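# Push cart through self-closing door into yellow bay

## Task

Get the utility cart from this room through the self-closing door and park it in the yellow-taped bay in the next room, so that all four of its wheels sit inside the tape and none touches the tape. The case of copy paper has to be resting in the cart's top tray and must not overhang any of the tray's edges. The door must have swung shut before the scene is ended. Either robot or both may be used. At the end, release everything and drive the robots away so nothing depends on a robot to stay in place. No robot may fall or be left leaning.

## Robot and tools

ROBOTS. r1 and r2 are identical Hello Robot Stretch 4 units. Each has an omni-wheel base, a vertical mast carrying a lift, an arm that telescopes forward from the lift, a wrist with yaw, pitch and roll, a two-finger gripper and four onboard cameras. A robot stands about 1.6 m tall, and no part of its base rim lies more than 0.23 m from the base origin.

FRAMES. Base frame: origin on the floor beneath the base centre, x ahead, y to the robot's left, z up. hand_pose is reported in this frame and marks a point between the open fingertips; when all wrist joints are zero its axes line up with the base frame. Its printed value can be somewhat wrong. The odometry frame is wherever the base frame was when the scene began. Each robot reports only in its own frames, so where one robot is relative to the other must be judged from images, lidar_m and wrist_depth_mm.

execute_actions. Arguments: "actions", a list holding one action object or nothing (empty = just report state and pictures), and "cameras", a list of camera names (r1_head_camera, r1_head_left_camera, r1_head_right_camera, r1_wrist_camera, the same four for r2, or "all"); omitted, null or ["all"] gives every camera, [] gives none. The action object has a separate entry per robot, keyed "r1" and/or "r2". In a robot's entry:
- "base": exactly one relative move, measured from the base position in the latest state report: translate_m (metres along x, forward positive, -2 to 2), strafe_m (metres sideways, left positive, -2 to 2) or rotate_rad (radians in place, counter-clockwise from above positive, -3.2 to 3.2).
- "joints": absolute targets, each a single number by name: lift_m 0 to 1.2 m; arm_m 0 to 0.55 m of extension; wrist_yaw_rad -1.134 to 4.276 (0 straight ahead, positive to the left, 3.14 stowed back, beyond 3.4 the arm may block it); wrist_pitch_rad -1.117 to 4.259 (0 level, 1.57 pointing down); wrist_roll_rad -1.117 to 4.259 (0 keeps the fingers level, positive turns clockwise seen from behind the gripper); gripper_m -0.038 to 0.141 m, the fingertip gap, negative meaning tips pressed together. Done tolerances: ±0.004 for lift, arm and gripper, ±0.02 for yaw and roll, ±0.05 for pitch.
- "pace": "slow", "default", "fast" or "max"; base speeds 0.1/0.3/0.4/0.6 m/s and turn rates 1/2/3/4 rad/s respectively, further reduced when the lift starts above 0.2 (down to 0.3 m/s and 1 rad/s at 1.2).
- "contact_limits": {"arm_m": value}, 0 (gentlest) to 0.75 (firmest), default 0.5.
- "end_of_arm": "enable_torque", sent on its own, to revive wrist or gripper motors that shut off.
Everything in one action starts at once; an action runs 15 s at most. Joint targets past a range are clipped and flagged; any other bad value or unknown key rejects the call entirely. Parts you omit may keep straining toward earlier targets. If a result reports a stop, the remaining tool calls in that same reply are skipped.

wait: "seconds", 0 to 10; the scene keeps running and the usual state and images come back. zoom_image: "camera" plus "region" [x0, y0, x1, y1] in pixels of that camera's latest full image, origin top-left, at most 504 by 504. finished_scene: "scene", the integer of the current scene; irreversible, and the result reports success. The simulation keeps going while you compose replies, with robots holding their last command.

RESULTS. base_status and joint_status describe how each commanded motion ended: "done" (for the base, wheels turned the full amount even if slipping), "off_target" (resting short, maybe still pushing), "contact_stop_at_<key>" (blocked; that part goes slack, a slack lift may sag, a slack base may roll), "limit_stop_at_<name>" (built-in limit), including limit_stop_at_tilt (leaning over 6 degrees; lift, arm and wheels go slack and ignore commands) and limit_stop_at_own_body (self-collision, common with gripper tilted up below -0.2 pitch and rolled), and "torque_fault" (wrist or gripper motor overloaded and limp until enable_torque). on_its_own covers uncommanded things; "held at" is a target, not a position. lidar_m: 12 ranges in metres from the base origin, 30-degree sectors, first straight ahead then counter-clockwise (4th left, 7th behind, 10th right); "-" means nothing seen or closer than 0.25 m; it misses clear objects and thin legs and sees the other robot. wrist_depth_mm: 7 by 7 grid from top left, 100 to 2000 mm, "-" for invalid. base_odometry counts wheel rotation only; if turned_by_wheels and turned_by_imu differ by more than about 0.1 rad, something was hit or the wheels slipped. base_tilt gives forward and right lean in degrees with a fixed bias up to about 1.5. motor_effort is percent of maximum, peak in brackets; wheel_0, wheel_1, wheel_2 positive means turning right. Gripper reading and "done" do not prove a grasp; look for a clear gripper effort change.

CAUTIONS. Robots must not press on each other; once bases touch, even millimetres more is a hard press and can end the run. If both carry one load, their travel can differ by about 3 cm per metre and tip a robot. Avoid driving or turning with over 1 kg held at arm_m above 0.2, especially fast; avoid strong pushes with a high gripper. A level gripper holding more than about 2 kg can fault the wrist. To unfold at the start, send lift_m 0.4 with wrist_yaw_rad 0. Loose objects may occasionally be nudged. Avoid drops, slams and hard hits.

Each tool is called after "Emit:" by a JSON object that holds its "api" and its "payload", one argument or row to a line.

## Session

Emit:
{"api": "execute_actions", "payload": {
  "actions": []
}}

Scene clock: 0.00 s.
r1.base_odometry: x=+0.000 y=+0.000 heading=+0.000 (m, m, rad; r1's odometry frame)
r1.turned_by_wheels: +0.000 (rad since the last result)
r1.turned_by_imu: +0.000 (rad since the last result)
r1.base_tilt: forward=-0.7 right=+0.2 (deg)
r1.lidar_m: 0.66 0.62 0.65 0.83 1.37 1.39 1.85 4.10 2.28 1.48 1.37 0.98
r1.base_status: not commanded
r1.joint_positions: lift_m=+0.151 arm_m=-0.002 wrist_yaw_rad=+3.091 wrist_pitch_rad=+0.021 wrist_roll_rad=+0.007 gripper_m=+0.057
r1.joint_status: not commanded
r1.motor_effort: lift_m=+19 arm_m=-1 wrist_yaw_rad=-1 wrist_pitch_rad=-7 wrist_roll_rad=+0 gripper_m=-4 wheel_0=+0 wheel_1=-1 wheel_2=+0 (%)
r1.hand_pose: x=-0.1145 y=+0.1020 z=+0.3234 quat_wxyz=(+0.026, -0.010, +0.004, +1.000) (m; r1's base frame)
r1.wrist_depth_mm: - 139 - - 1863 1464 1255 / - 132 - - 1756 1464 1255 / 112 141 268 - 1808 1430 1255 / 141 - - - 1808 1430 1229 / 1464 1708 1756 - 1661 1430 1229 / 946 904 904 1078 205 1281 1182 / 723 723 788 - 831 891 904
r2.base_odometry: x=+0.000 y=+0.000 heading=+0.000 (m, m, rad; r2's odometry frame)
r2.turned_by_wheels: +0.000 (rad since the last result)
r2.turned_by_imu: +0.000 (rad since the last result)
r2.base_tilt: forward=+0.2 right=+0.1 (deg)
r2.lidar_m: 1.63 1.45 1.47 1.84 2.35 2.39 2.95 1.40 1.42 2.61 2.38 2.38
r2.base_status: not commanded
r2.joint_positions: lift_m=+0.218 arm_m=+0.001 wrist_yaw_rad=+3.106 wrist_pitch_rad=+0.001 wrist_roll_rad=+0.005 gripper_m=+0.057
r2.joint_status: not commanded
r2.motor_effort: lift_m=+19 arm_m=+0 wrist_yaw_rad=-1 wrist_pitch_rad=-7 wrist_roll_rad=+2 gripper_m=-4 wheel_0=+0 wheel_1=+0 wheel_2=+0 (%)
r2.hand_pose: x=-0.1137 y=+0.0975 z=+0.3954 quat_wxyz=(+0.018, -0.001, +0.003, +1.000) (m; r2's base frame)
r2.wrist_depth_mm: 132 138 - - - - 1863 / 109 136 - - - - 1921 / 110 137 - - - - 1921 / 126 151 - - - - 1983 / - - - - - 1863 1808 / 1576 1499 195 1281 1060 1160 1098 / 1078 931 1008 - 931 831 820
pictures: r1_head_camera, r1_head_left_camera, r1_head_right_camera, r1_wrist_camera, r2_head_camera, r2_head_left_camera, r2_head_right_camera, r2_wrist_camera
Images, in order (width x height): r1_head_camera 420x560, r1_head_left_camera 420x672, r1_head_right_camera 420x672, r1_wrist_camera 616x392, r2_head_camera 420x560, r2_head_left_camera 420x672, r2_head_right_camera 420x672, r2_wrist_camera 616x392.

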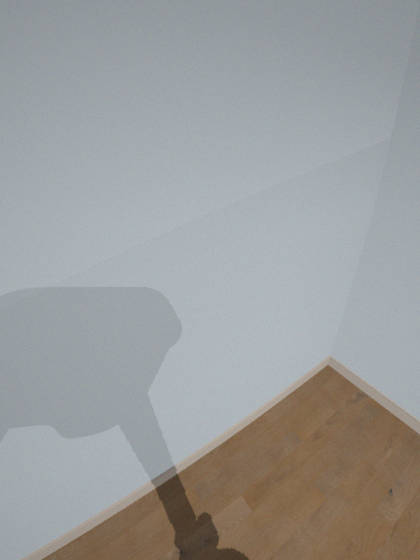

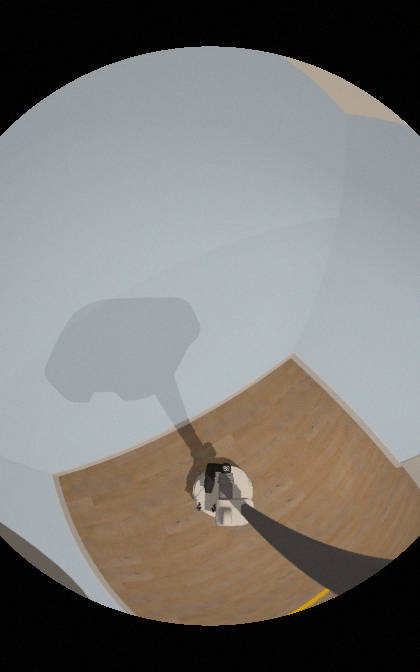

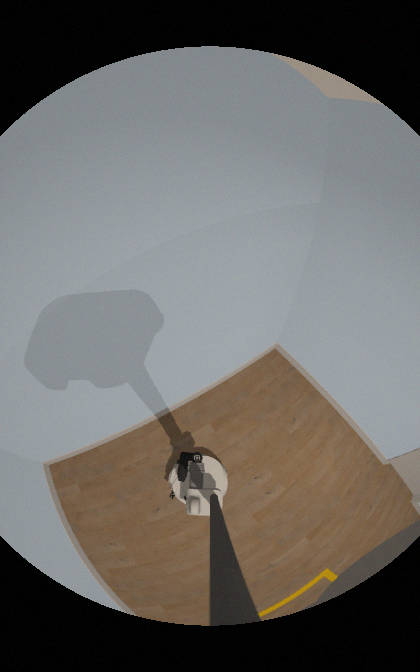

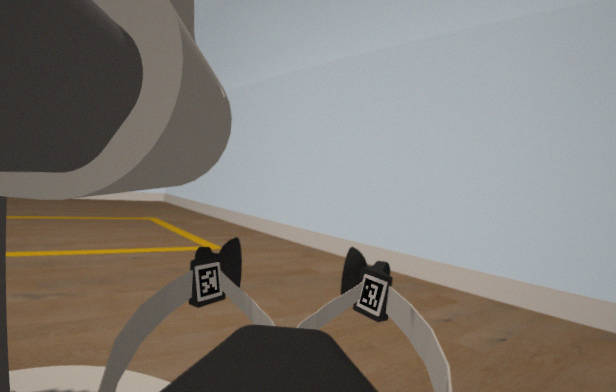

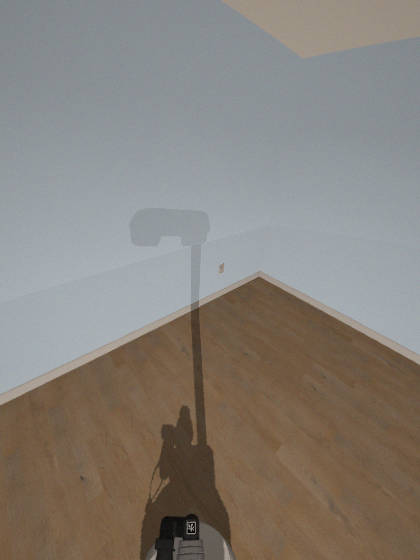

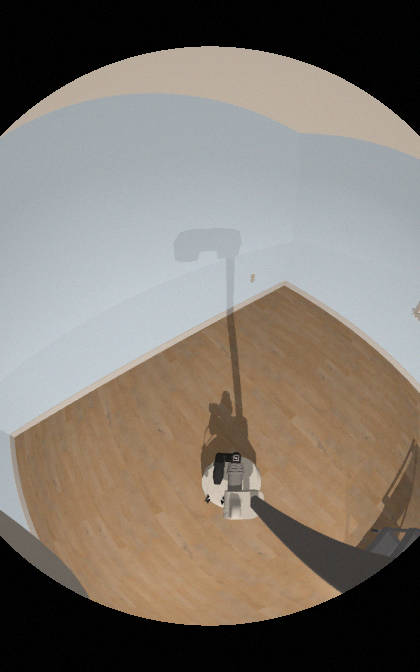

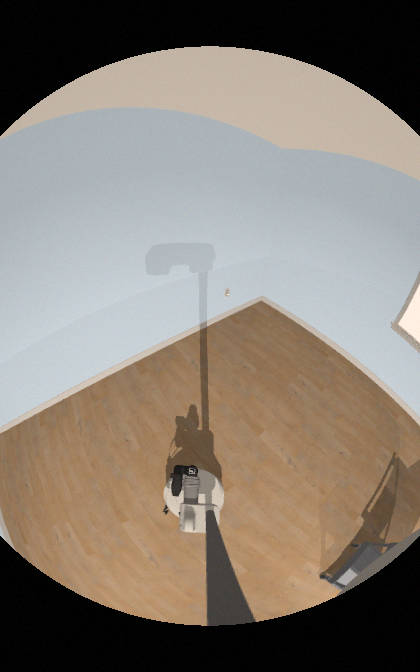

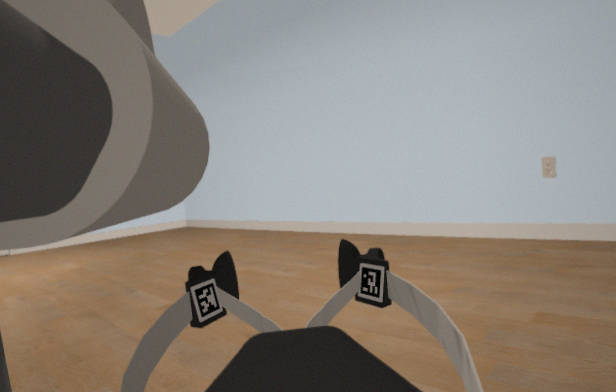

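Emit:
{"api": "execute_actions", "payload": {
  "actions": [
    {"r1":{"base":{"rotate_rad":-1.05},"joints":{"lift_m":0.3,"wrist_yaw_rad":3.35,"gripper_m":0.0}},"r2":{"base":{"rotate_rad":-2.3},"joints":{"lift_m":0.5,"wrist_yaw_rad":0}}}
  ],
  "cameras": ["r1_head_left_camera","r1_head_right_camera","r2_head_camera","r2_head_left_camera"]
}}

Scene clock: 7.70 s.
r1.base_odometry: x=+0.000 y=+0.000 heading=-1.049 (m, m, rad; r1's odometry frame)
r1.turned_by_wheels: -1.049 (rad since the last result)
r1.turned_by_imu: -1.061 (rad since the last result)
r1.base_tilt: forward=-0.6 right=+0.2 (deg)
r1.lidar_m: 1.37 0.97 0.68 0.61 0.62 0.86 1.38 1.40 1.87 4.10 2.25 1.47
r1.base_status: done
r1.joint_positions: lift_m=+0.300 arm_m=-0.002 wrist_yaw_rad=+3.350 wrist_pitch_rad=+0.021 wrist_roll_rad=+0.007 gripper_m=+0.000
r1.joint_status: all done
r1.motor_effort: lift_m=+22(24) arm_m=-1(1) wrist_yaw_rad=+1(6) wrist_pitch_rad=-7(7) wrist_roll_rad=+0(0) gripper_m=-6(5) wheel_0=+6(9) wheel_1=+4(12) wheel_2=+6(11) (%)
r1.hand_pose: x=-0.1312 y=+0.0260 z=+0.4720 quat_wxyz=(-0.104, -0.011, +0.002, +0.995) (m; r1's base frame)
r1.wrist_depth_mm: - - - 128 1499 1464 1118 / - - 109 128 1499 1464 1078 / - - 121 149 1499 1464 1060 / 165 141 135 1537 1537 1499 1060 / 187 1618 1576 1537 1537 1499 1042 / 190 227 190 197 1537 1464 1008 / 193 229 1098 - 1060 1160 946
r2.base_odometry: x=+0.000 y=+0.000 heading=-2.300 (m, m, rad; r2's odometry frame)
r2.turned_by_wheels: -2.300 (rad since the last result)
r2.turned_by_imu: -2.302 (rad since the last result)
r2.base_tilt: forward=+0.2 right=+0.2 (deg)
r2.lidar_m: 1.39 3.01 2.41 2.38 1.88 1.49 1.44 1.63 2.37 2.35 2.56 3.91
r2.base_status: done
r2.joint_positions: lift_m=+0.500 arm_m=+0.001 wrist_yaw_rad=+0.000 wrist_pitch_rad=+0.001 wrist_roll_rad=+0.005 gripper_m=+0.057
r2.joint_status: all done
r2.motor_effort: lift_m=+23(23) arm_m=+0(0) wrist_yaw_rad=-3(6) wrist_pitch_rad=-6(7) wrist_roll_rad=+2(4) gripper_m=-3(3) wheel_0=+0(8) wheel_1=-1(8) wheel_2=-1(6) (%)
r2.hand_pose: x=+0.4601 y=-0.0873 z=+0.6774 quat_wxyz=(+1.000, +0.003, +0.001, +0.000) (m; r2's base frame)
r2.wrist_depth_mm: - - - - - - - / - - - - - - - / - - 1430 - - - - / - - - - - - - / - - 1255 - - - - / - - 195 1708 1708 1863 1708 / 1756 1464 1308 - 1430 1308 1336
pictures: r1_head_left_camera, r1_head_right_camera, r2_head_camera, r2_head_left_camera
Images, in order (width x height): r1_head_left_camera 420x672, r1_head_right_camera 420x672, r2_head_camera 420x560, r2_head_left_camera 420x672.

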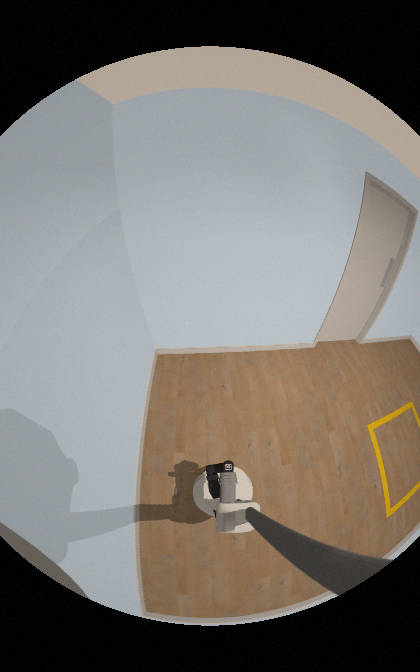

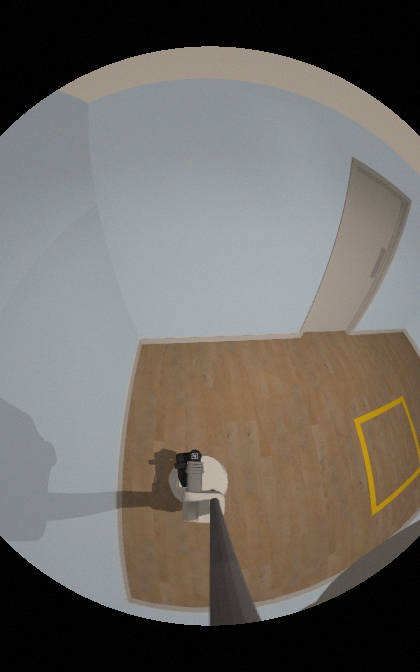

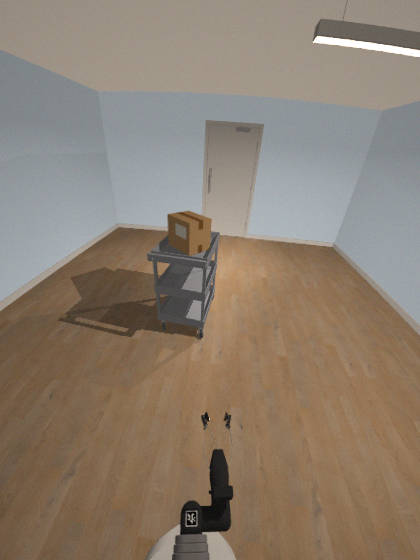

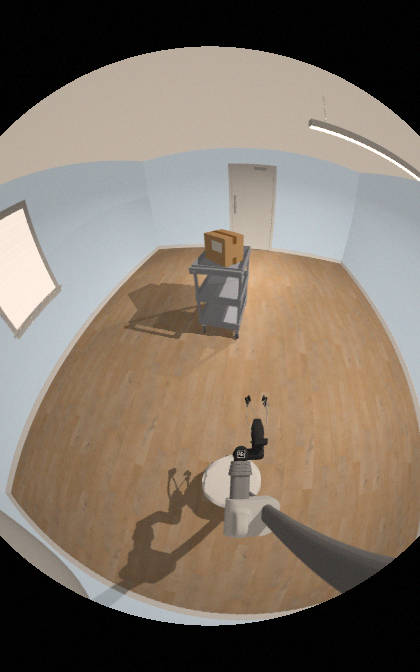

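Emit:
{"api": "execute_actions", "payload": {
  "actions": [
    {"r1":{"base":{"strafe_m":-1.55}},"r2":{"base":{"translate_m":0.9},"joints":{"lift_m":1.0,"wrist_pitch_rad":0.6}}}
  ],
  "cameras": ["r1_head_camera","r1_head_left_camera","r2_head_camera","r2_wrist_camera"]
}}

Scene clock: 20.17 s.
r1.base_odometry: x=-1.343 y=-0.773 heading=-1.049 (m, m, rad; r1's odometry frame)
r1.turned_by_wheels: +0.000 (rad since the last result)
r1.turned_by_imu: -0.008 (rad since the last result)
r1.base_tilt: forward=-0.7 right=+0.3 (deg)
r1.lidar_m: 1.50 1.52 2.01 2.16 1.95 1.37 1.28 1.30 1.71 2.55 2.30 1.61
r1.base_status: done
r1.joint_positions: lift_m=+0.300 arm_m=-0.002 wrist_yaw_rad=+3.350 wrist_pitch_rad=+0.021 wrist_roll_rad=+0.007 gripper_m=+0.000
r1.joint_status: not commanded
r1.motor_effort: lift_m=+21(22) arm_m=-1(1) wrist_yaw_rad=+0(1) wrist_pitch_rad=-7(7) wrist_roll_rad=+0(0) gripper_m=-7(6) wheel_0=+3(13) wheel_1=-3(12) wheel_2=+0(4) (%)
r1.hand_pose: x=-0.1312 y=+0.0260 z=+0.4721 quat_wxyz=(-0.104, -0.011, +0.002, +0.995) (m; r1's base frame)
r1.wrist_depth_mm: - - - 128 1397 1366 1308 / - - 109 128 1397 1336 1366 / - - 120 149 1397 1336 1336 / 165 141 135 1430 1430 1366 1336 / 188 1499 1499 1464 1464 1366 1366 / 190 227 191 196 1366 1336 1366 / 193 229 1118 - 1078 1255 1255
r2.base_odometry: x=-0.600 y=-0.671 heading=-2.300 (m, m, rad; r2's odometry frame)
r2.turned_by_wheels: +0.000 (rad since the last result)
r2.turned_by_imu: -0.006 (rad since the last result)
r2.base_tilt: forward=+0.2 right=+0.0 (deg)
r2.lidar_m: 0.49 0.55 2.29 2.25 2.49 2.42 2.38 2.59 2.50 2.47 2.65 3.46
r2.base_status: done
r2.joint_positions: lift_m=+1.000 arm_m=+0.001 wrist_yaw_rad=+0.000 wrist_pitch_rad=+0.601 wrist_roll_rad=+0.005 gripper_m=+0.057
r2.joint_status: all done
r2.motor_effort: lift_m=+23(25) arm_m=+0(0) wrist_yaw_rad=-2(2) wrist_pitch_rad=-4(6) wrist_roll_rad=+0(2) gripper_m=-4(3) wheel_0=+1(9) wheel_1=+1(2) wheel_2=+0(8) (%)
r2.hand_pose: x=+0.4094 y=-0.0874 z=+1.0146 quat_wxyz=(+0.955, +0.002, +0.296, -0.001) (m; r2's base frame)
r2.wrist_depth_mm: - 512 544 - - - - / - 496 559 - - - - / - 564 603 878 - - - / 647 640 621 1098 1983 1983 1863 / 480 554 554 931 1661 1576 1576 / 615 418 196 842 1336 1397 1336 / 715 732 768 - 1255 1182 1255
pictures: r1_head_camera, r1_head_left_camera, r2_head_camera, r2_wrist_camera
Images, in order (width x height): r1_head_camera 420x560, r1_head_left_camera 420x672, r2_head_camera 420x560, r2_wrist_camera 616x392.

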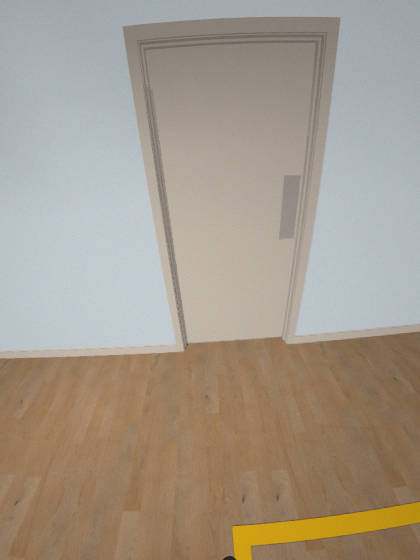

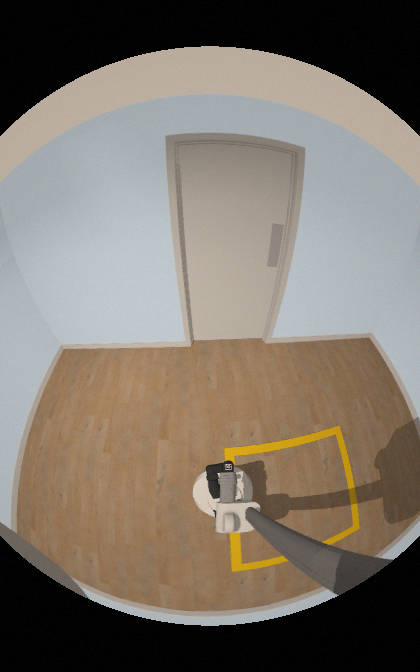

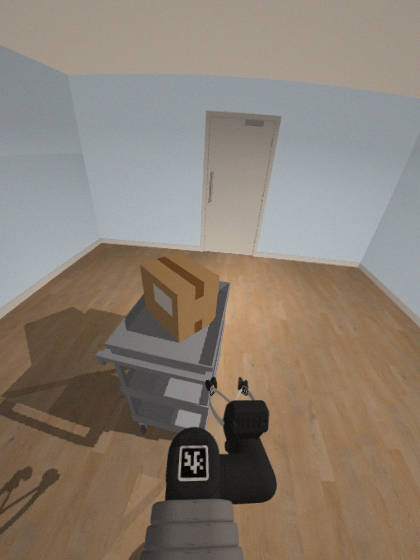

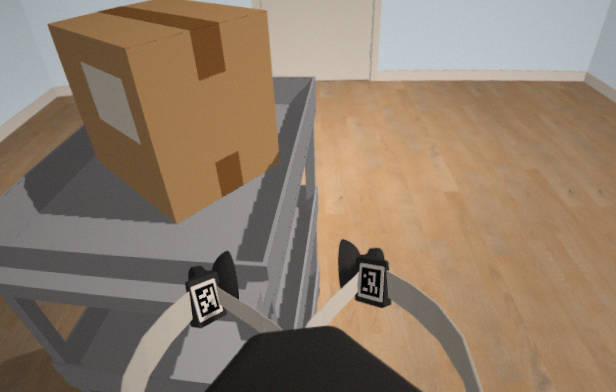

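Emit:
{"api": "execute_actions", "payload": {
  "actions": [
    {"r1":{"base":{"strafe_m":-0.2}},"r2":{"base":{"translate_m":-0.3}}}
  ],
  "cameras": []
}}

Emit:
{"api": "execute_actions", "payload": {
  "actions": [
    {"r1":{"base":{"translate_m":0.9},"joints":{"arm_m":0.05}},"r2":{"base":{"strafe_m":0.35},"joints":{"wrist_pitch_rad":0.9,"lift_m":1.2}}}
  ],
  "cameras": ["r1_head_camera","r1_head_left_camera","r2_head_camera","r2_wrist_camera"]
}}

Scene clock: 31.57 s.
r1.base_odometry: x=-1.517 y=-0.872 heading=-1.049 (m, m, rad; r1's odometry frame)
r1.turned_by_wheels: +0.000 (rad since the last result)
r1.turned_by_imu: -0.003 (rad since the last result)
r1.base_tilt: forward=-0.7 right=+0.3 (deg)
r1.lidar_m: 1.56 1.57 2.01 2.36 1.94 1.35 1.25 1.30 1.68 2.34 2.31 1.58
r1.base_status: done
r1.joint_positions: lift_m=+0.300 arm_m=-0.002 wrist_yaw_rad=+3.350 wrist_pitch_rad=+0.021 wrist_roll_rad=+0.007 gripper_m=+0.000
r1.joint_status: not commanded
r1.motor_effort: lift_m=+21(21) arm_m=-1(1) wrist_yaw_rad=+0(0) wrist_pitch_rad=-7(7) wrist_roll_rad=+0(0) gripper_m=-5(9) wheel_0=+4(16) wheel_1=-3(12) wheel_2=+0(0) (%)
r1.hand_pose: x=-0.1312 y=+0.0260 z=+0.4721 quat_wxyz=(-0.104, -0.011, +0.002, +0.995) (m; r1's base frame)
r1.wrist_depth_mm: - - - 128 1366 1308 1308 / - - 109 128 1397 1397 1308 / - - 121 149 1430 1366 1336 / 165 140 135 1397 1397 1366 1336 / 188 1499 1464 1499 1366 1397 1336 / 190 227 190 196 1397 1397 1336 / 193 229 1098 - 1060 1255 1229
r2.base_odometry: x=-0.400 y=-0.447 heading=-2.300 (m, m, rad; r2's odometry frame)
r2.turned_by_wheels: +0.000 (rad since the last result)
r2.turned_by_imu: +0.000 (rad since the last result)
r2.base_tilt: forward=+0.2 right=+0.1 (deg)
r2.lidar_m: 0.80 0.90 2.31 2.30 2.54 2.11 2.08 2.23 2.47 2.41 2.66 3.77
r2.base_status: done
r2.joint_positions: lift_m=+1.000 arm_m=+0.001 wrist_yaw_rad=+0.000 wrist_pitch_rad=+0.601 wrist_roll_rad=+0.005 gripper_m=+0.057
r2.joint_status: not commanded
r2.motor_effort: lift_m=+23(22) arm_m=+0(1) wrist_yaw_rad=-1(2) wrist_pitch_rad=-5(4) wrist_roll_rad=+1(1) gripper_m=-5(3) wheel_0=-1(7) wheel_1=-1(3) wheel_2=-2(8) (%)
r2.hand_pose: x=+0.4094 y=-0.0874 z=+1.0146 quat_wxyz=(+0.955, +0.002, +0.296, -0.001) (m; r2's base frame)
r2.wrist_depth_mm: - 842 778 - - - - / - 931 831 - - - - / 723 699 683 - - - - / 1808 1160 1138 1808 1921 1863 1921 / 1708 991 1025 1464 1618 1618 1576 / 1430 1336 195 1229 1308 1397 1336 / 1255 1205 1182 - 1229 1182 1205
pictures: none
No camera images: the call's "cameras" was empty. Leave "cameras" out to get every camera's image.

Scene clock: 36.03 s.
r1.base_odometry: x=-1.068 y=-1.652 heading=-1.048 (m, m, rad; r1's odometry frame)
r1.turned_by_wheels: +0.000 (rad since the last result)
r1.turned_by_imu: -0.001 (rad since the last result)
r1.base_tilt: forward=-0.7 right=+0.2 (deg)
r1.lidar_m: 0.68 0.71 0.81 1.95 2.49 2.29 2.13 2.22 2.41 2.28 0.96 0.72
r1.base_status: done
r1.joint_positions: lift_m=+0.300 arm_m=+0.049 wrist_yaw_rad=+3.350 wrist_pitch_rad=+0.021 wrist_roll_rad=+0.007 gripper_m=+0.000
r1.joint_status: all done
r1.motor_effort: lift_m=+21(21) arm_m=+5(8) wrist_yaw_rad=+0(1) wrist_pitch_rad=-7(7) wrist_roll_rad=+0(0) gripper_m=-6(6) wheel_0=+3(7) wheel_1=+5(9) wheel_2=-4(15) (%)
r1.hand_pose: x=-0.0802 y=+0.0259 z=+0.4721 quat_wxyz=(-0.104, -0.011, +0.002, +0.995) (m; r1's base frame)
r1.wrist_depth_mm: - - - 180 - - - / - - 109 177 - - - / - - 121 180 - - - / - 242 190 - - - - / 1863 248 - - - - - / 1229 237 190 196 1537 1756 1808 / 976 239 1098 - 1078 1229 1281
r2.base_odometry: x=-0.139 y=-0.681 heading=-2.300 (m, m, rad; r2's odometry frame)
r2.turned_by_wheels: +0.000 (rad since the last result)
r2.turned_by_imu: +0.000 (rad since the last result)
r2.base_tilt: forward=+0.2 right=+0.0 (deg)
r2.lidar_m: 0.86 2.49 1.96 1.93 2.17 2.05 2.02 2.24 2.82 2.78 3.04 0.85
r2.base_status: done
r2.joint_positions: lift_m=+1.200 arm_m=+0.001 wrist_yaw_rad=+0.000 wrist_pitch_rad=+0.901 wrist_roll_rad=+0.005 gripper_m=+0.057
r2.joint_status: all done
r2.motor_effort: lift_m=+23(25) arm_m=+0(0) wrist_yaw_rad=-2(0) wrist_pitch_rad=-4(4) wrist_roll_rad=+3(1) gripper_m=-4(3) wheel_0=+1(4) wheel_1=-1(9) wheel_2=-1(1) (%)
r2.hand_pose: x=+0.3506 y=-0.0874 z=+1.1517 quat_wxyz=(+0.900, +0.002, +0.435, -0.001) (m; r2's base frame)
r2.wrist_depth_mm: - - - 946 976 - - / - - 931 854 809 - - / 1863 1921 1808 1205 1229 1863 1863 / 1661 1661 1618 1430 1499 1708 1661 / 1499 1537 1537 1430 1464 1499 1499 / 1366 1397 195 1397 1336 1397 1336 / 1255 1229 1255 - 1281 1255 1255
pictures: r1_head_camera, r1_head_left_camera, r2_head_camera, r2_wrist_camera
Images, in order (width x height): r1_head_camera 420x560, r1_head_left_camera 420x672, r2_head_camera 420x560, r2_wrist_camera 616x392.

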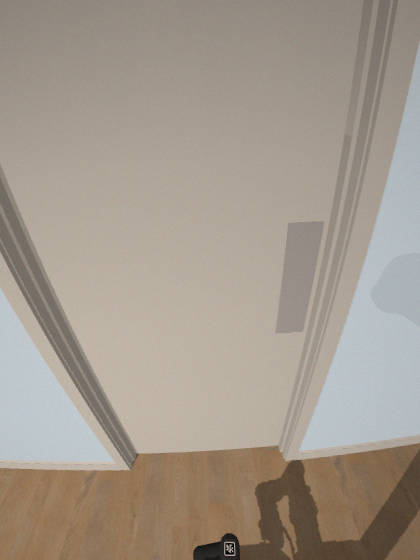

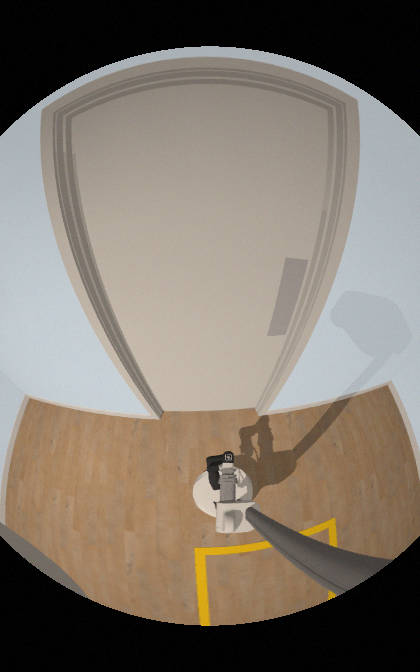

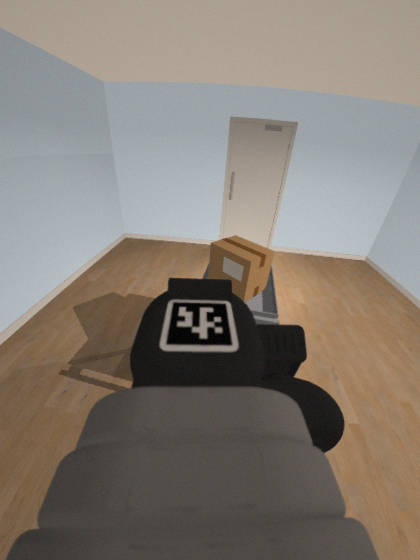

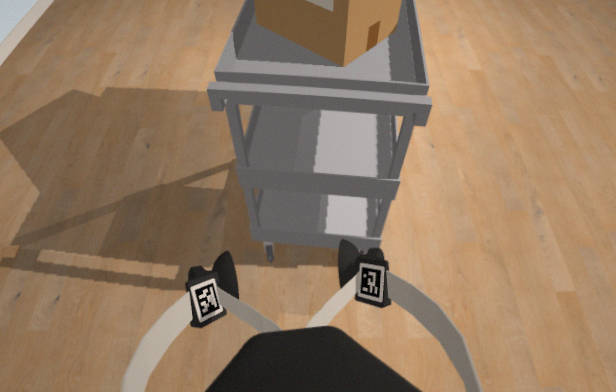

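Emit:
{"api": "execute_actions", "payload": {
  "actions": [
    {"r1":{"base":{"strafe_m":0.05}},"r2":{"joints":{"wrist_pitch_rad":0.0,"lift_m":0.655,"wrist_roll_rad":1.57,"gripper_m":0.141}}}
  ],
  "cameras": []
}}

Emit:
{"api": "execute_actions", "payload": {
  "actions": [
    {"r1":{"base":{"translate_m":0.27}},"r2":{"base":{"translate_m":0.3}}}
  ],
  "cameras": ["r2_head_camera","r2_wrist_camera"]
}}

Emit:
{"api": "execute_actions", "payload": {
  "actions": [
    {"r1":{"joints":{"arm_m":0.54},"contact_limits":{"arm_m":0.75},"pace":"slow"}}
  ],
  "cameras": ["r1_head_left_camera"]
}}

Emit:
{"api": "execute_actions", "payload": {
  "actions": [
    {"r1":{"base":{"translate_m":0.3},"joints":{"arm_m":0.1},"pace":"fast"}}
  ],
  "cameras": []
}}

Emit:
{"api": "execute_actions", "payload": {
  "actions": [
    {"r1":{"joints":{"arm_m":0.54},"contact_limits":{"arm_m":0.75},"pace":"slow"}}
  ],
  "cameras": ["r1_head_left_camera"]
}}

Scene clock: 51.90 s.
r1.base_odometry: x=-1.024 y=-1.627 heading=-1.048 (m, m, rad; r1's odometry frame)
r1.turned_by_wheels: +0.000 (rad since the last result)
r1.turned_by_imu: -0.002 (rad since the last result)
r1.base_tilt: forward=-0.7 right=+0.2 (deg)
r1.lidar_m: 0.68 0.70 0.83 1.93 2.43 2.29 2.15 2.23 2.51 2.31 0.98 0.71
r1.base_status: done
r1.joint_positions: lift_m=+0.300 arm_m=+0.049 wrist_yaw_rad=+3.350 wrist_pitch_rad=+0.021 wrist_roll_rad=+0.007 gripper_m=+0.000
r1.joint_status: not commanded
r1.motor_effort: lift_m=+21(21) arm_m=+5(5) wrist_yaw_rad=+0(0) wrist_pitch_rad=-7(7) wrist_roll_rad=+0(0) gripper_m=-7(6) wheel_0=-3(10) wheel_1=+2(12) wheel_2=+0(2) (%)
r1.hand_pose: x=-0.0802 y=+0.0259 z=+0.4721 quat_wxyz=(-0.104, -0.011, +0.002, +0.995) (m; r1's base frame)
r1.wrist_depth_mm: - - - 180 - - - / - - 110 178 - - - / - - 121 180 - - - / - 241 190 - - - - / 1983 248 - - - - - / 1229 237 190 196 1576 1808 1808 / 960 238 1098 - 1078 1281 1229
r2.base_odometry: x=-0.139 y=-0.681 heading=-2.300 (m, m, rad; r2's odometry frame)
r2.turned_by_wheels: +0.000 (rad since the last result)
r2.turned_by_imu: -0.002 (rad since the last result)
r2.base_tilt: forward=+0.2 right=+0.0 (deg)
r2.lidar_m: 0.85 2.49 1.95 1.94 2.15 2.07 2.02 2.20 2.82 2.76 3.02 0.87
r2.base_status: not commanded
r2.joint_positions: lift_m=+0.655 arm_m=+0.001 wrist_yaw_rad=+0.000 wrist_pitch_rad=+0.003 wrist_roll_rad=+1.569 gripper_m=+0.141
r2.joint_status: all done
r2.motor_effort: lift_m=+13(21) arm_m=-1(0) wrist_yaw_rad=-1(1) wrist_pitch_rad=-7(13) wrist_roll_rad=+4(9) gripper_m=+0(5) wheel_0=+1(1) wheel_1=-1(1) wheel_2=-1(1) (%)
r2.hand_pose: x=+0.4600 y=-0.0874 z=+0.8328 quat_wxyz=(+0.708, +0.707, +0.001, -0.001) (m; r2's base frame)
r2.wrist_depth_mm: - - - 627 759 661 788 / - - 854 - 1060 991 854 / - - 798 - 1118 1025 866 / - - 946 715 1078 1025 891 / - - - 732 768 778 1060 / - 196 - 683 - 1499 1118 / - - - - - 1537 1160
pictures: none
No camera images: the call's "cameras" was empty. Leave "cameras" out to get every camera's image.

Scene clock: 54.37 s.
r1.base_odometry: x=-0.890 y=-1.861 heading=-1.048 (m, m, rad; r1's odometry frame)
r1.turned_by_wheels: +0.000 (rad since the last result)
r1.turned_by_imu: -0.001 (rad since the last result)
r1.base_tilt: forward=-0.6 right=+0.3 (deg)
r1.lidar_m: 0.39 0.41 0.54 1.11 2.46 2.59 2.43 2.50 2.47 1.97 0.54 0.43
r1.base_status: done
r1.joint_positions: lift_m=+0.300 arm_m=+0.049 wrist_yaw_rad=+3.350 wrist_pitch_rad=+0.021 wrist_roll_rad=+0.007 gripper_m=+0.000
r1.joint_status: not commanded
r1.motor_effort: lift_m=+21(21) arm_m=+4(5) wrist_yaw_rad=+0(0) wrist_pitch_rad=-6(7) wrist_roll_rad=-1(0) gripper_m=-7(8) wheel_0=+4(10) wheel_1=+4(9) wheel_2=-3(14) (%)
r1.hand_pose: x=-0.0802 y=+0.0259 z=+0.4721 quat_wxyz=(-0.104, -0.011, +0.002, +0.995) (m; r1's base frame)
r1.wrist_depth_mm: - - - 180 - - - / - - 109 177 - - - / - - 121 180 - - - / - 241 190 - - - - / 1921 248 - - - - - / 1229 237 190 196 1618 1756 1756 / 960 238 1098 - 1078 1229 1255
r2.base_odometry: x=-0.339 y=-0.904 heading=-2.300 (m, m, rad; r2's odometry frame)
r2.turned_by_wheels: +0.000 (rad since the last result)
r2.turned_by_imu: -0.002 (rad since the last result)
r2.base_tilt: forward=+0.2 right=+0.1 (deg)
r2.lidar_m: 0.57 2.44 1.94 1.91 2.12 2.38 2.35 2.55 2.84 2.82 3.06 0.56
r2.base_status: done
r2.joint_positions: lift_m=+0.655 arm_m=+0.001 wrist_yaw_rad=+0.000 wrist_pitch_rad=+0.003 wrist_roll_rad=+1.569 gripper_m=+0.141
r2.joint_status: not commanded
r2.motor_effort: lift_m=+14(14) arm_m=+0(0) wrist_yaw_rad=-2(3) wrist_pitch_rad=-8(8) wrist_roll_rad=+5(3) gripper_m=-1(0) wheel_0=+0(4) wheel_1=+0(4) wheel_2=+0(10) (%)
r2.hand_pose: x=+0.4600 y=-0.0874 z=+0.8328 quat_wxyz=(+0.708, +0.707, +0.001, -0.001) (m; r2's base frame)
r2.wrist_depth_mm: - 597 549 357 917 603 382 / - 500 496 370 976 621 392 / - 539 539 382 1042 634 413 / - - 634 397 1042 654 430 / - - - 413 - 564 442 / - 196 - 355 449 1336 1060 / - - - - - 1499 1182
pictures: r2_head_camera, r2_wrist_camera
Images, in order (width x height): r2_head_camera 420x560, r2_wrist_camera 616x392.

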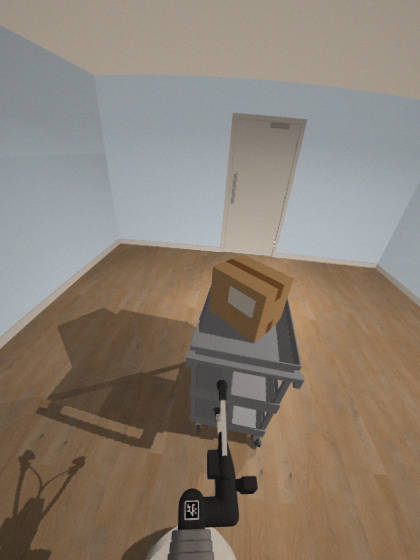

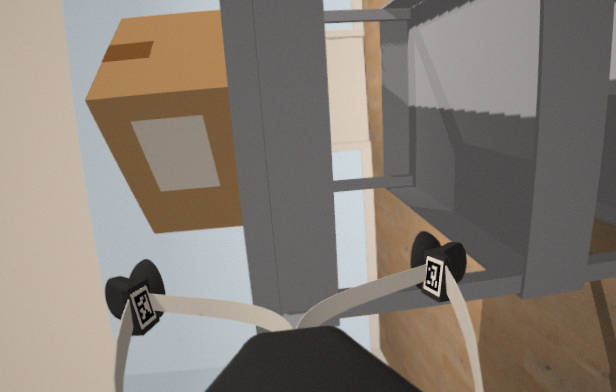

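Scene clock: 60.53 s.
r1.base_odometry: x=-0.890 y=-1.861 heading=-1.049 (m, m, rad; r1's odometry frame)
r1.turned_by_wheels: -0.001 (rad since the last result)
r1.turned_by_imu: +0.021 (rad since the last result)
r1.base_tilt: forward=-0.6 right=+0.3 (deg)
r1.lidar_m: 0.66 0.59 0.57 1.21 2.46 2.55 2.44 2.52 2.46 1.80 0.53 0.52
r1.base_status: not commanded
r1.joint_positions: lift_m=+0.300 arm_m=+0.538 wrist_yaw_rad=+3.365 wrist_pitch_rad=+0.021 wrist_roll_rad=+0.007 gripper_m=+0.000
r1.joint_status: all done
r1.on_its_own: wrist_yaw_rad is at rest, and its effort (-45) is outside its rest range (-13 to +13)
r1.motor_effort: lift_m=+19(21) arm_m=+13(25) wrist_yaw_rad=-45(73) wrist_pitch_rad=-7(8) wrist_roll_rad=+0(1) gripper_m=-8(6) wheel_0=+2(4) wheel_1=+7(7) wheel_2=-14(21) (%)
r1.contact_limits: arm_m 0.75
r1.hand_pose: x=+0.4079 y=+0.0213 z=+0.4722 quat_wxyz=(-0.112, -0.011, +0.002, +0.994) (m; r1's base frame)
r1.wrist_depth_mm: - - 103 - - - - / - - 104 707 - - - / - 111 107 241 - - - / - - - 723 - - - / - - - 732 - - - / 1336 1366 190 196 1576 1808 1863 / 991 991 1098 - 640 1205 1281
r2.base_odometry: x=-0.339 y=-0.904 heading=-2.300 (m, m, rad; r2's odometry frame)
r2.turned_by_wheels: +0.000 (rad since the last result)
r2.turned_by_imu: -0.002 (rad since the last result)
r2.base_tilt: forward=+0.2 right=+0.1 (deg)
r2.lidar_m: 0.55 2.46 1.94 1.90 2.13 2.37 2.34 2.54 2.87 2.80 3.10 0.56
r2.base_status: not commanded
r2.joint_positions: lift_m=+0.655 arm_m=+0.001 wrist_yaw_rad=+0.000 wrist_pitch_rad=+0.003 wrist_roll_rad=+1.569 gripper_m=+0.141
r2.joint_status: not commanded
r2.motor_effort: lift_m=+14(14) arm_m=+0(0) wrist_yaw_rad=+0(3) wrist_pitch_rad=-7(7) wrist_roll_rad=+2(2) gripper_m=+0(0) wheel_0=+0(0) wheel_1=+0(0) wheel_2=+0(0) (%)
r2.hand_pose: x=+0.4600 y=-0.0874 z=+0.8328 quat_wxyz=(+0.708, +0.707, +0.001, -0.001) (m; r2's base frame)
r2.wrist_depth_mm: - 597 554 357 931 603 382 / - 496 496 368 946 627 394 / - 544 539 382 1008 647 413 / - - 627 397 1042 668 424 / - - - 407 - 564 442 / - 196 - 355 452 1308 1078 / - - - - - 1537 1182
pictures: r1_head_left_camera
Images, in order (width x height): r1_head_left_camera 420x672.

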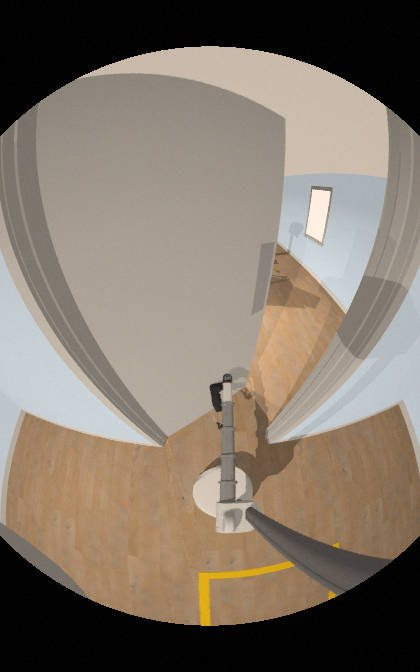

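Scene clock: 62.57 s.
r1.base_odometry: x=-0.741 y=-2.121 heading=-1.049 (m, m, rad; r1's odometry frame)
r1.turned_by_wheels: +0.000 (rad since the last result)
r1.turned_by_imu: -0.013 (rad since the last result)
r1.base_tilt: forward=-0.7 right=+0.3 (deg)
r1.lidar_m: 0.27 0.26 0.28 0.46 2.47 2.89 2.73 2.81 2.46 0.38 0.33 0.35
r1.base_status: done
r1.joint_positions: lift_m=+0.300 arm_m=+0.099 wrist_yaw_rad=+3.369 wrist_pitch_rad=+0.021 wrist_roll_rad=+0.007 gripper_m=+0.000
r1.joint_status: all done
r1.on_its_own: wrist_yaw_rad is at rest, and its effort (-54) is outside its rest range (-13 to +13)
r1.motor_effort: lift_m=+19(20) arm_m=+8(6) wrist_yaw_rad=-54(63) wrist_pitch_rad=-7(7) wrist_roll_rad=+0(1) gripper_m=-6(6) wheel_0=+2(8) wheel_1=+16(17) wheel_2=-19(25) (%)
r1.hand_pose: x=-0.0313 y=+0.0203 z=+0.4722 quat_wxyz=(-0.113, -0.011, +0.002, +0.994) (m; r1's base frame)
r1.wrist_depth_mm: - - - 278 - - - / - - - 166 - - - / - - 114 198 - - - / - 287 236 377 - - - / - 289 - - - - - / 1336 287 190 196 1576 1808 1808 / 1008 291 319 - 1118 1229 1281
r2.base_odometry: x=-0.339 y=-0.904 heading=-2.300 (m, m, rad; r2's odometry frame)
r2.turned_by_wheels: +0.000 (rad since the last result)
r2.turned_by_imu: -0.001 (rad since the last result)
r2.base_tilt: forward=+0.3 right=-0.1 (deg)
r2.lidar_m: 0.57 2.46 1.93 1.89 2.11 2.37 2.33 2.55 2.84 2.80 3.05 0.58
r2.base_status: not commanded
r2.joint_positions: lift_m=+0.655 arm_m=+0.001 wrist_yaw_rad=+0.000 wrist_pitch_rad=+0.003 wrist_roll_rad=+1.569 gripper_m=+0.141
r2.joint_status: not commanded
r2.motor_effort: lift_m=+14(14) arm_m=+0(1) wrist_yaw_rad=-2(1) wrist_pitch_rad=-8(9) wrist_roll_rad=+3(4) gripper_m=+0(1) wheel_0=+0(0) wheel_1=+0(0) wheel_2=+0(0) (%)
r2.hand_pose: x=+0.4600 y=-0.0874 z=+0.8328 quat_wxyz=(+0.708, +0.707, +0.001, -0.001) (m; r2's base frame)
r2.wrist_depth_mm: - 603 549 355 917 609 382 / - 500 496 368 976 627 397 / - 549 539 382 1008 640 407 / - - 634 394 1025 654 424 / - - - 410 - 564 445 / - 196 - 357 449 1308 1060 / - - - - - 1537 1160
pictures: none
No camera images: the call's "cameras" was empty. Leave "cameras" out to get every camera's image.

Scene clock: 68.23 s.
r1.base_odometry: x=-0.741 y=-2.121 heading=-1.050 (m, m, rad; r1's odometry frame)
r1.turned_by_wheels: -0.001 (rad since the last result)
r1.turned_by_imu: +0.021 (rad since the last result)
r1.base_tilt: forward=-0.7 right=+0.2 (deg)
r1.lidar_m: 0.61 0.46 0.43 0.46 2.48 2.88 2.74 2.82 2.43 0.38 0.36 3.16
r1.base_status: not commanded
r1.joint_positions: lift_m=+0.300 arm_m=+0.538 wrist_yaw_rad=+3.358 wrist_pitch_rad=+0.021 wrist_roll_rad=+0.007 gripper_m=+0.000
r1.joint_status: all done
r1.on_its_own: wrist_yaw_rad is at rest, and its effort (-24) is outside its rest range (-13 to +13)
r1.motor_effort: lift_m=+19(20) arm_m=+9(16) wrist_yaw_rad=-24(72) wrist_pitch_rad=-7(7) wrist_roll_rad=+0(1) gripper_m=-7(9) wheel_0=-3(3) wheel_1=+6(16) wheel_2=-17(19) (%)
r1.contact_limits: arm_m 0.75
r1.hand_pose: x=+0.4088 y=+0.0234 z=+0.4722 quat_wxyz=(-0.108, -0.011, +0.002, +0.994) (m; r1's base frame)
r1.wrist_depth_mm: - - 104 - - - - / - - 105 707 - - - / 496 110 110 252 - - - / 525 - - 741 - - - / 539 - - 759 - - - / 539 1255 190 196 1537 1808 1756 / 549 931 1118 - 634 1255 1255
r2.base_odometry: x=-0.339 y=-0.904 heading=-2.300 (m, m, rad; r2's odometry frame)
r2.turned_by_wheels: +0.000 (rad since the last result)
r2.turned_by_imu: -0.001 (rad since the last result)
r2.base_tilt: forward=+0.2 right=+0.2 (deg)
r2.lidar_m: 0.55 2.44 1.94 1.90 2.11 2.38 2.34 2.55 2.87 2.80 3.09 0.55
r2.base_status: not commanded
r2.joint_positions: lift_m=+0.655 arm_m=+0.001 wrist_yaw_rad=+0.000 wrist_pitch_rad=+0.003 wrist_roll_rad=+1.569 gripper_m=+0.141
r2.joint_status: not commanded
r2.motor_effort: lift_m=+14(13) arm_m=+0(0) wrist_yaw_rad=-1(1) wrist_pitch_rad=-8(9) wrist_roll_rad=+4(3) gripper_m=-1(1) wheel_0=+0(0) wheel_1=+0(0) wheel_2=+0(0) (%)
r2.hand_pose: x=+0.4600 y=-0.0874 z=+0.8328 quat_wxyz=(+0.708, +0.707, +0.001, -0.001) (m; r2's base frame)
r2.wrist_depth_mm: - 597 549 355 931 603 377 / - 496 496 368 976 627 394 / - 544 535 384 991 634 410 / - - 640 397 1025 654 424 / - - - 410 - 564 445 / - 196 - 355 445 1308 1078 / - - - - - 1537 1182
pictures: r1_head_left_camera
Images, in order (width x height): r1_head_left_camera 420x672.

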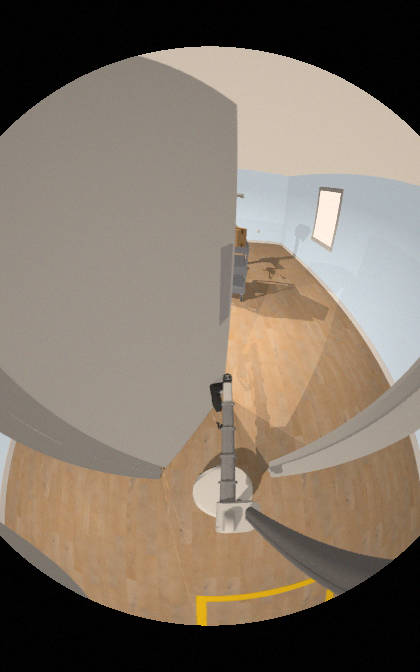

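Emit:
{"api": "execute_actions", "payload": {
  "actions": [
    {"r1":{"base":{"translate_m":0.33},"joints":{"arm_m":0.05},"pace":"fast"},"r2":{"base":{"translate_m":0.17},"pace":"slow"}}
  ],
  "cameras": ["r1_head_camera","r2_head_camera","r2_wrist_camera"]
}}

Scene clock: 101.13 s.
r1.base_odometry: x=-0.578 y=-2.407 heading=-1.051 (m, m, rad; r1's odometry frame)
r1.turned_by_wheels: -0.001 (rad since the last result)
r1.turned_by_imu: -0.014 (rad since the last result)
r1.base_tilt: forward=-0.6 right=+0.3 (deg)
r1.lidar_m: 0.27 0.25 0.26 0.25 0.38 3.21 3.08 3.16 0.36 0.36 2.33 3.12
r1.base_status: done
r1.joint_positions: lift_m=+0.300 arm_m=+0.050 wrist_yaw_rad=+3.356 wrist_pitch_rad=+0.021 wrist_roll_rad=+0.007 gripper_m=+0.000
r1.joint_status: all done
r1.on_its_own: wrist_yaw_rad is at rest, and its effort (-20) is outside its rest range (-13 to +13)
r1.motor_effort: lift_m=+19(19) arm_m=-1(5) wrist_yaw_rad=-20(23) wrist_pitch_rad=-7(7) wrist_roll_rad=+1(0) gripper_m=-8(7) wheel_0=-5(9) wheel_1=+9(8) wheel_2=-11(27) (%)
r1.hand_pose: x=-0.0794 y=+0.0239 z=+0.4723 quat_wxyz=(-0.107, -0.011, +0.002, +0.994) (m; r1's base frame)
r1.wrist_depth_mm: - - - 180 - - - / - - 108 177 - - - / - - 119 180 - - - / - 255 191 - - - - / 1983 246 - - - - - / 1255 236 189 196 1576 1808 1808 / 960 237 1138 - 1042 1281 1255
r2.base_odometry: x=-0.452 y=-1.031 heading=-2.300 (m, m, rad; r2's odometry frame)
r2.turned_by_wheels: +0.000 (rad since the last result)
r2.turned_by_imu: -0.002 (rad since the last result)
r2.base_tilt: forward=+0.3 right=+0.1 (deg)
r2.lidar_m: 0.40 2.42 1.91 1.87 2.09 2.54 2.51 2.73 2.87 2.83 0.48 0.41
r2.base_status: done
r2.joint_positions: lift_m=+0.655 arm_m=+0.001 wrist_yaw_rad=+0.000 wrist_pitch_rad=+0.001 wrist_roll_rad=+1.569 gripper_m=+0.141
r2.joint_status: not commanded
r2.motor_effort: lift_m=+14(13) arm_m=+0(0) wrist_yaw_rad=-1(2) wrist_pitch_rad=-4(9) wrist_roll_rad=+2(4) gripper_m=-1(0) wheel_0=+2(4) wheel_1=+1(0) wheel_2=-3(7) (%)
r2.hand_pose: x=+0.4600 y=-0.0874 z=+0.8333 quat_wxyz=(+0.708, +0.707, +0.000, +0.000) (m; r2's base frame)
r2.wrist_depth_mm: 330 329 141 200 778 609 462 / 338 349 147 207 798 621 459 / 399 399 153 214 842 640 473 / - 469 159 223 842 627 484 / - - 166 232 236 580 455 / - 199 172 235 - 1499 1118 / - - - - 276 277 282
pictures: r1_head_camera, r2_head_camera, r2_wrist_camera
Images, in order (width x height): r1_head_camera 420x560, r2_head_camera 420x560, r2_wrist_camera 616x392.

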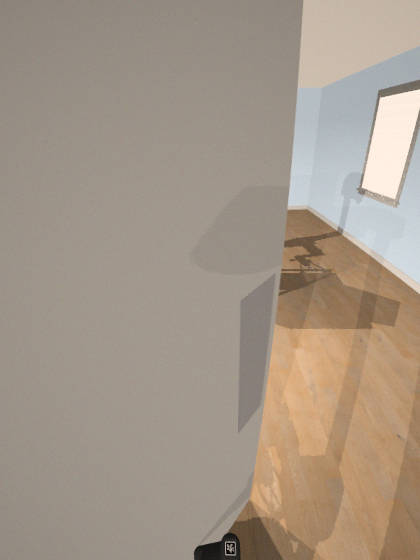

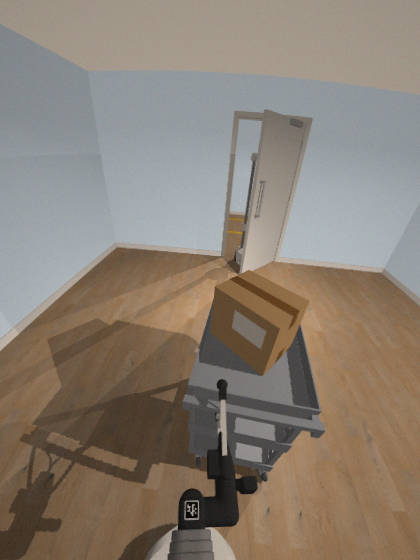

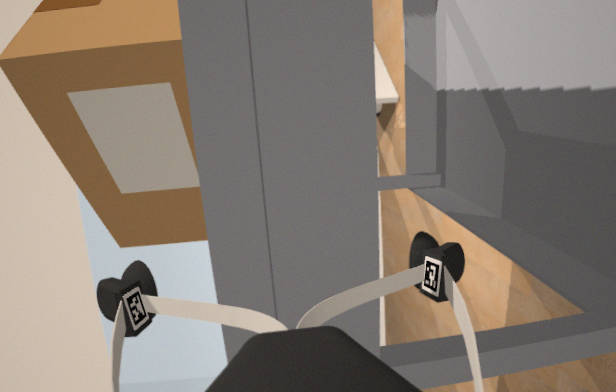

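Emit:
{"api": "execute_actions", "payload": {
  "actions": [
    {"r1":{"base":{"rotate_rad":0.6},"pace":"slow"},"r2":{"base":{"translate_m":0.07},"pace":"slow"}}
  ],
  "cameras": []
}}

Emit:
{"api": "execute_actions", "payload": {
  "actions": [
    {"r1":{"joints":{"arm_m":0.5},"contact_limits":{"arm_m":0.75},"pace":"slow"},"r2":{"joints":{"gripper_m":0.0},"pace":"slow"}}
  ],
  "cameras": ["r1_head_camera","r2_head_camera","r2_wrist_camera"]
}}

Scene clock: 110.27 s.
r1.base_odometry: x=-0.578 y=-2.407 heading=-0.452 (m, m, rad; r1's odometry frame)
r1.turned_by_wheels: +0.598 (rad since the last result)
r1.turned_by_imu: +0.508 (rad since the last result)
r1.base_tilt: forward=-0.7 right=+0.2 (deg)
r1.lidar_m: 0.25 0.25 0.25 0.37 3.25 3.05 3.12 0.35 0.39 2.34 3.04 0.30
r1.base_status: done
r1.joint_positions: lift_m=+0.300 arm_m=+0.050 wrist_yaw_rad=+3.361 wrist_pitch_rad=+0.021 wrist_roll_rad=+0.007 gripper_m=+0.000
r1.joint_status: not commanded
r1.on_its_own: wrist_yaw_rad is at rest, and its effort (-33) is outside its rest range (-13 to +13)
r1.motor_effort: lift_m=+19(20) arm_m=+2(2) wrist_yaw_rad=-33(33) wrist_pitch_rad=-7(7) wrist_roll_rad=+0(0) gripper_m=-7(10) wheel_0=-9(15) wheel_1=+3(4) wheel_2=-17(21) (%)
r1.hand_pose: x=-0.0801 y=+0.0225 z=+0.4723 quat_wxyz=(-0.110, -0.011, +0.002, +0.994) (m; r1's base frame)
r1.wrist_depth_mm: - - - 179 - - - / - - 107 176 - - - / - - 117 178 - - - / - 252 190 - - - - / 654 244 - - - - - / 647 236 190 196 1618 1808 1808 / 647 237 580 - 1060 1229 1308
r2.base_odometry: x=-0.498 y=-1.083 heading=-2.300 (m, m, rad; r2's odometry frame)
r2.turned_by_wheels: +0.000 (rad since the last result)
r2.turned_by_imu: -0.001 (rad since the last result)
r2.base_tilt: forward=+0.3 right=+0.1 (deg)
r2.lidar_m: 0.40 2.42 1.92 1.84 2.06 2.60 2.57 2.80 2.86 2.84 0.44 0.37
r2.base_status: done
r2.joint_positions: lift_m=+0.655 arm_m=+0.001 wrist_yaw_rad=+0.000 wrist_pitch_rad=-0.006 wrist_roll_rad=+1.569 gripper_m=+0.141
r2.joint_status: not commanded
r2.motor_effort: lift_m=+14(14) arm_m=+0(1) wrist_yaw_rad=-2(10) wrist_pitch_rad=+18(24) wrist_roll_rad=+3(4) gripper_m=-1(0) wheel_0=+6(7) wheel_1=+1(0) wheel_2=-3(11) (%)
r2.hand_pose: x=+0.4599 y=-0.0874 z=+0.8354 quat_wxyz=(+0.708, +0.707, -0.002, +0.002) (m; r2's base frame)
r2.wrist_depth_mm: 291 298 115 173 178 621 462 / 320 327 120 179 186 640 469 / 375 382 125 188 195 668 484 / - 452 132 196 203 634 496 / - - 139 206 211 1576 459 / - 204 147 170 223 1537 1118 / - - - - 264 259 262
pictures: none
No camera images: the call's "cameras" was empty. Leave "cameras" out to get every camera's image.

Scene clock: 116.03 s.
r1.base_odometry: x=-0.578 y=-2.407 heading=-0.451 (m, m, rad; r1's odometry frame)
r1.turned_by_wheels: +0.001 (rad since the last result)
r1.turned_by_imu: -0.001 (rad since the last result)
r1.base_tilt: forward=-0.7 right=+0.3 (deg)
r1.lidar_m: 0.61 0.43 0.41 0.45 3.26 3.04 3.13 0.36 0.39 2.33 3.05 2.05
r1.base_status: not commanded
r1.joint_positions: lift_m=+0.300 arm_m=+0.499 wrist_yaw_rad=+3.355 wrist_pitch_rad=+0.021 wrist_roll_rad=+0.007 gripper_m=+0.000
r1.joint_status: all done
r1.on_its_own: wrist_yaw_rad is at rest, and its effort (-16) is outside its rest range (-13 to +13)
r1.motor_effort: lift_m=+20(19) arm_m=+7(17) wrist_yaw_rad=-16(55) wrist_pitch_rad=-7(7) wrist_roll_rad=+0(1) gripper_m=-9(7) wheel_0=+0(9) wheel_1=+5(6) wheel_2=-15(17) (%)
r1.contact_limits: arm_m 0.75
r1.hand_pose: x=+0.3692 y=+0.0242 z=+0.4722 quat_wxyz=(-0.107, -0.011, +0.002, +0.994) (m; r1's base frame)
r1.wrist_depth_mm: - - 104 976 - - - / - - 105 691 - - - / 1708 110 109 256 - - - / 1756 1160 976 691 - - - / 1756 1281 991 683 - - - / 1308 1205 190 196 1537 1756 1808 / 991 960 991 - 640 1281 1281
r2.base_odometry: x=-0.499 y=-1.083 heading=-2.300 (m, m, rad; r2's odometry frame)
r2.turned_by_wheels: +0.000 (rad since the last result)
r2.turned_by_imu: -0.002 (rad since the last result)
r2.base_tilt: forward=+0.3 right=+0.1 (deg)
r2.lidar_m: 0.37 2.41 1.92 1.86 2.08 2.59 2.57 2.79 2.88 2.84 0.41 0.35
r2.base_status: not commanded
r2.joint_positions: lift_m=+0.655 arm_m=+0.001 wrist_yaw_rad=-0.002 wrist_pitch_rad=+0.017 wrist_roll_rad=+1.570 gripper_m=+0.001
r2.joint_status: all done
r2.on_its_own: wrist_pitch_rad is at rest, and its effort (-49) is outside its rest range (-23 to +23)
r2.motor_effort: lift_m=+21(21) arm_m=+0(0) wrist_yaw_rad=+4(9) wrist_pitch_rad=-49(49) wrist_roll_rad=+6(3) gripper_m=-38(36) wheel_0=+0(6) wheel_1=-1(1) wheel_2=+2(3) (%)
r2.hand_pose: x=+0.4597 y=-0.0880 z=+0.8282 quat_wxyz=(+0.708, +0.707, +0.005, -0.007) (m; r2's base frame)
r2.wrist_depth_mm: 268 - 151 154 741 574 436 / 294 304 156 160 768 597 439 / 342 330 105 167 798 615 455 / 404 382 108 174 723 591 462 / - 473 112 180 187 1430 436 / - 165 117 187 190 174 1078 / - - 119 - - 1430 252
pictures: r1_head_camera, r2_head_camera, r2_wrist_camera
Images, in order (width x height): r1_head_camera 420x560, r2_head_camera 420x560, r2_wrist_camera 616x392.

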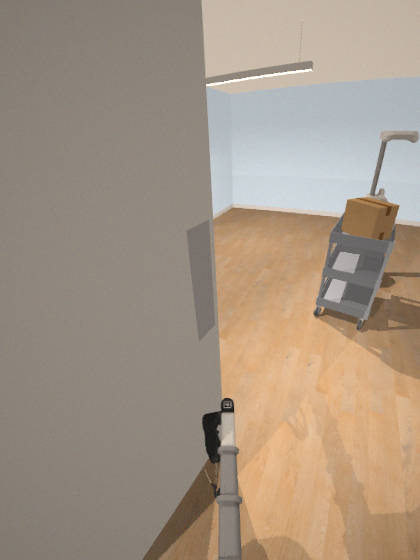

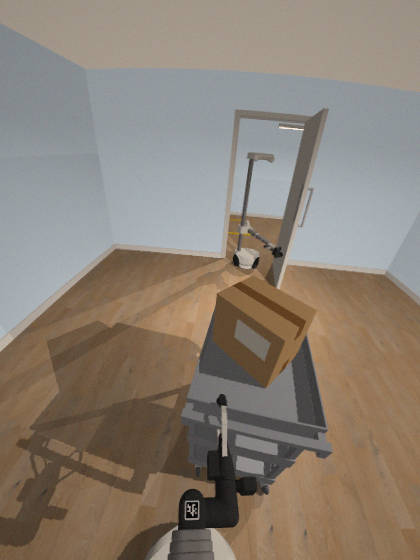

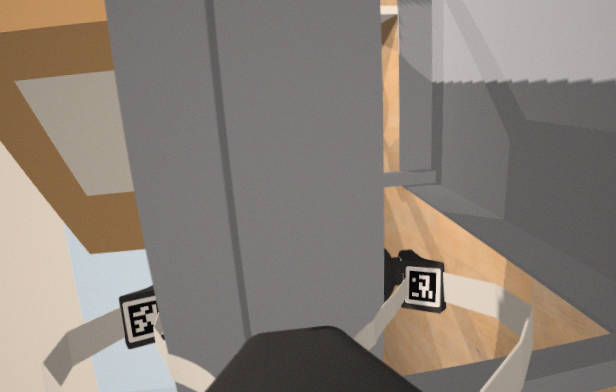

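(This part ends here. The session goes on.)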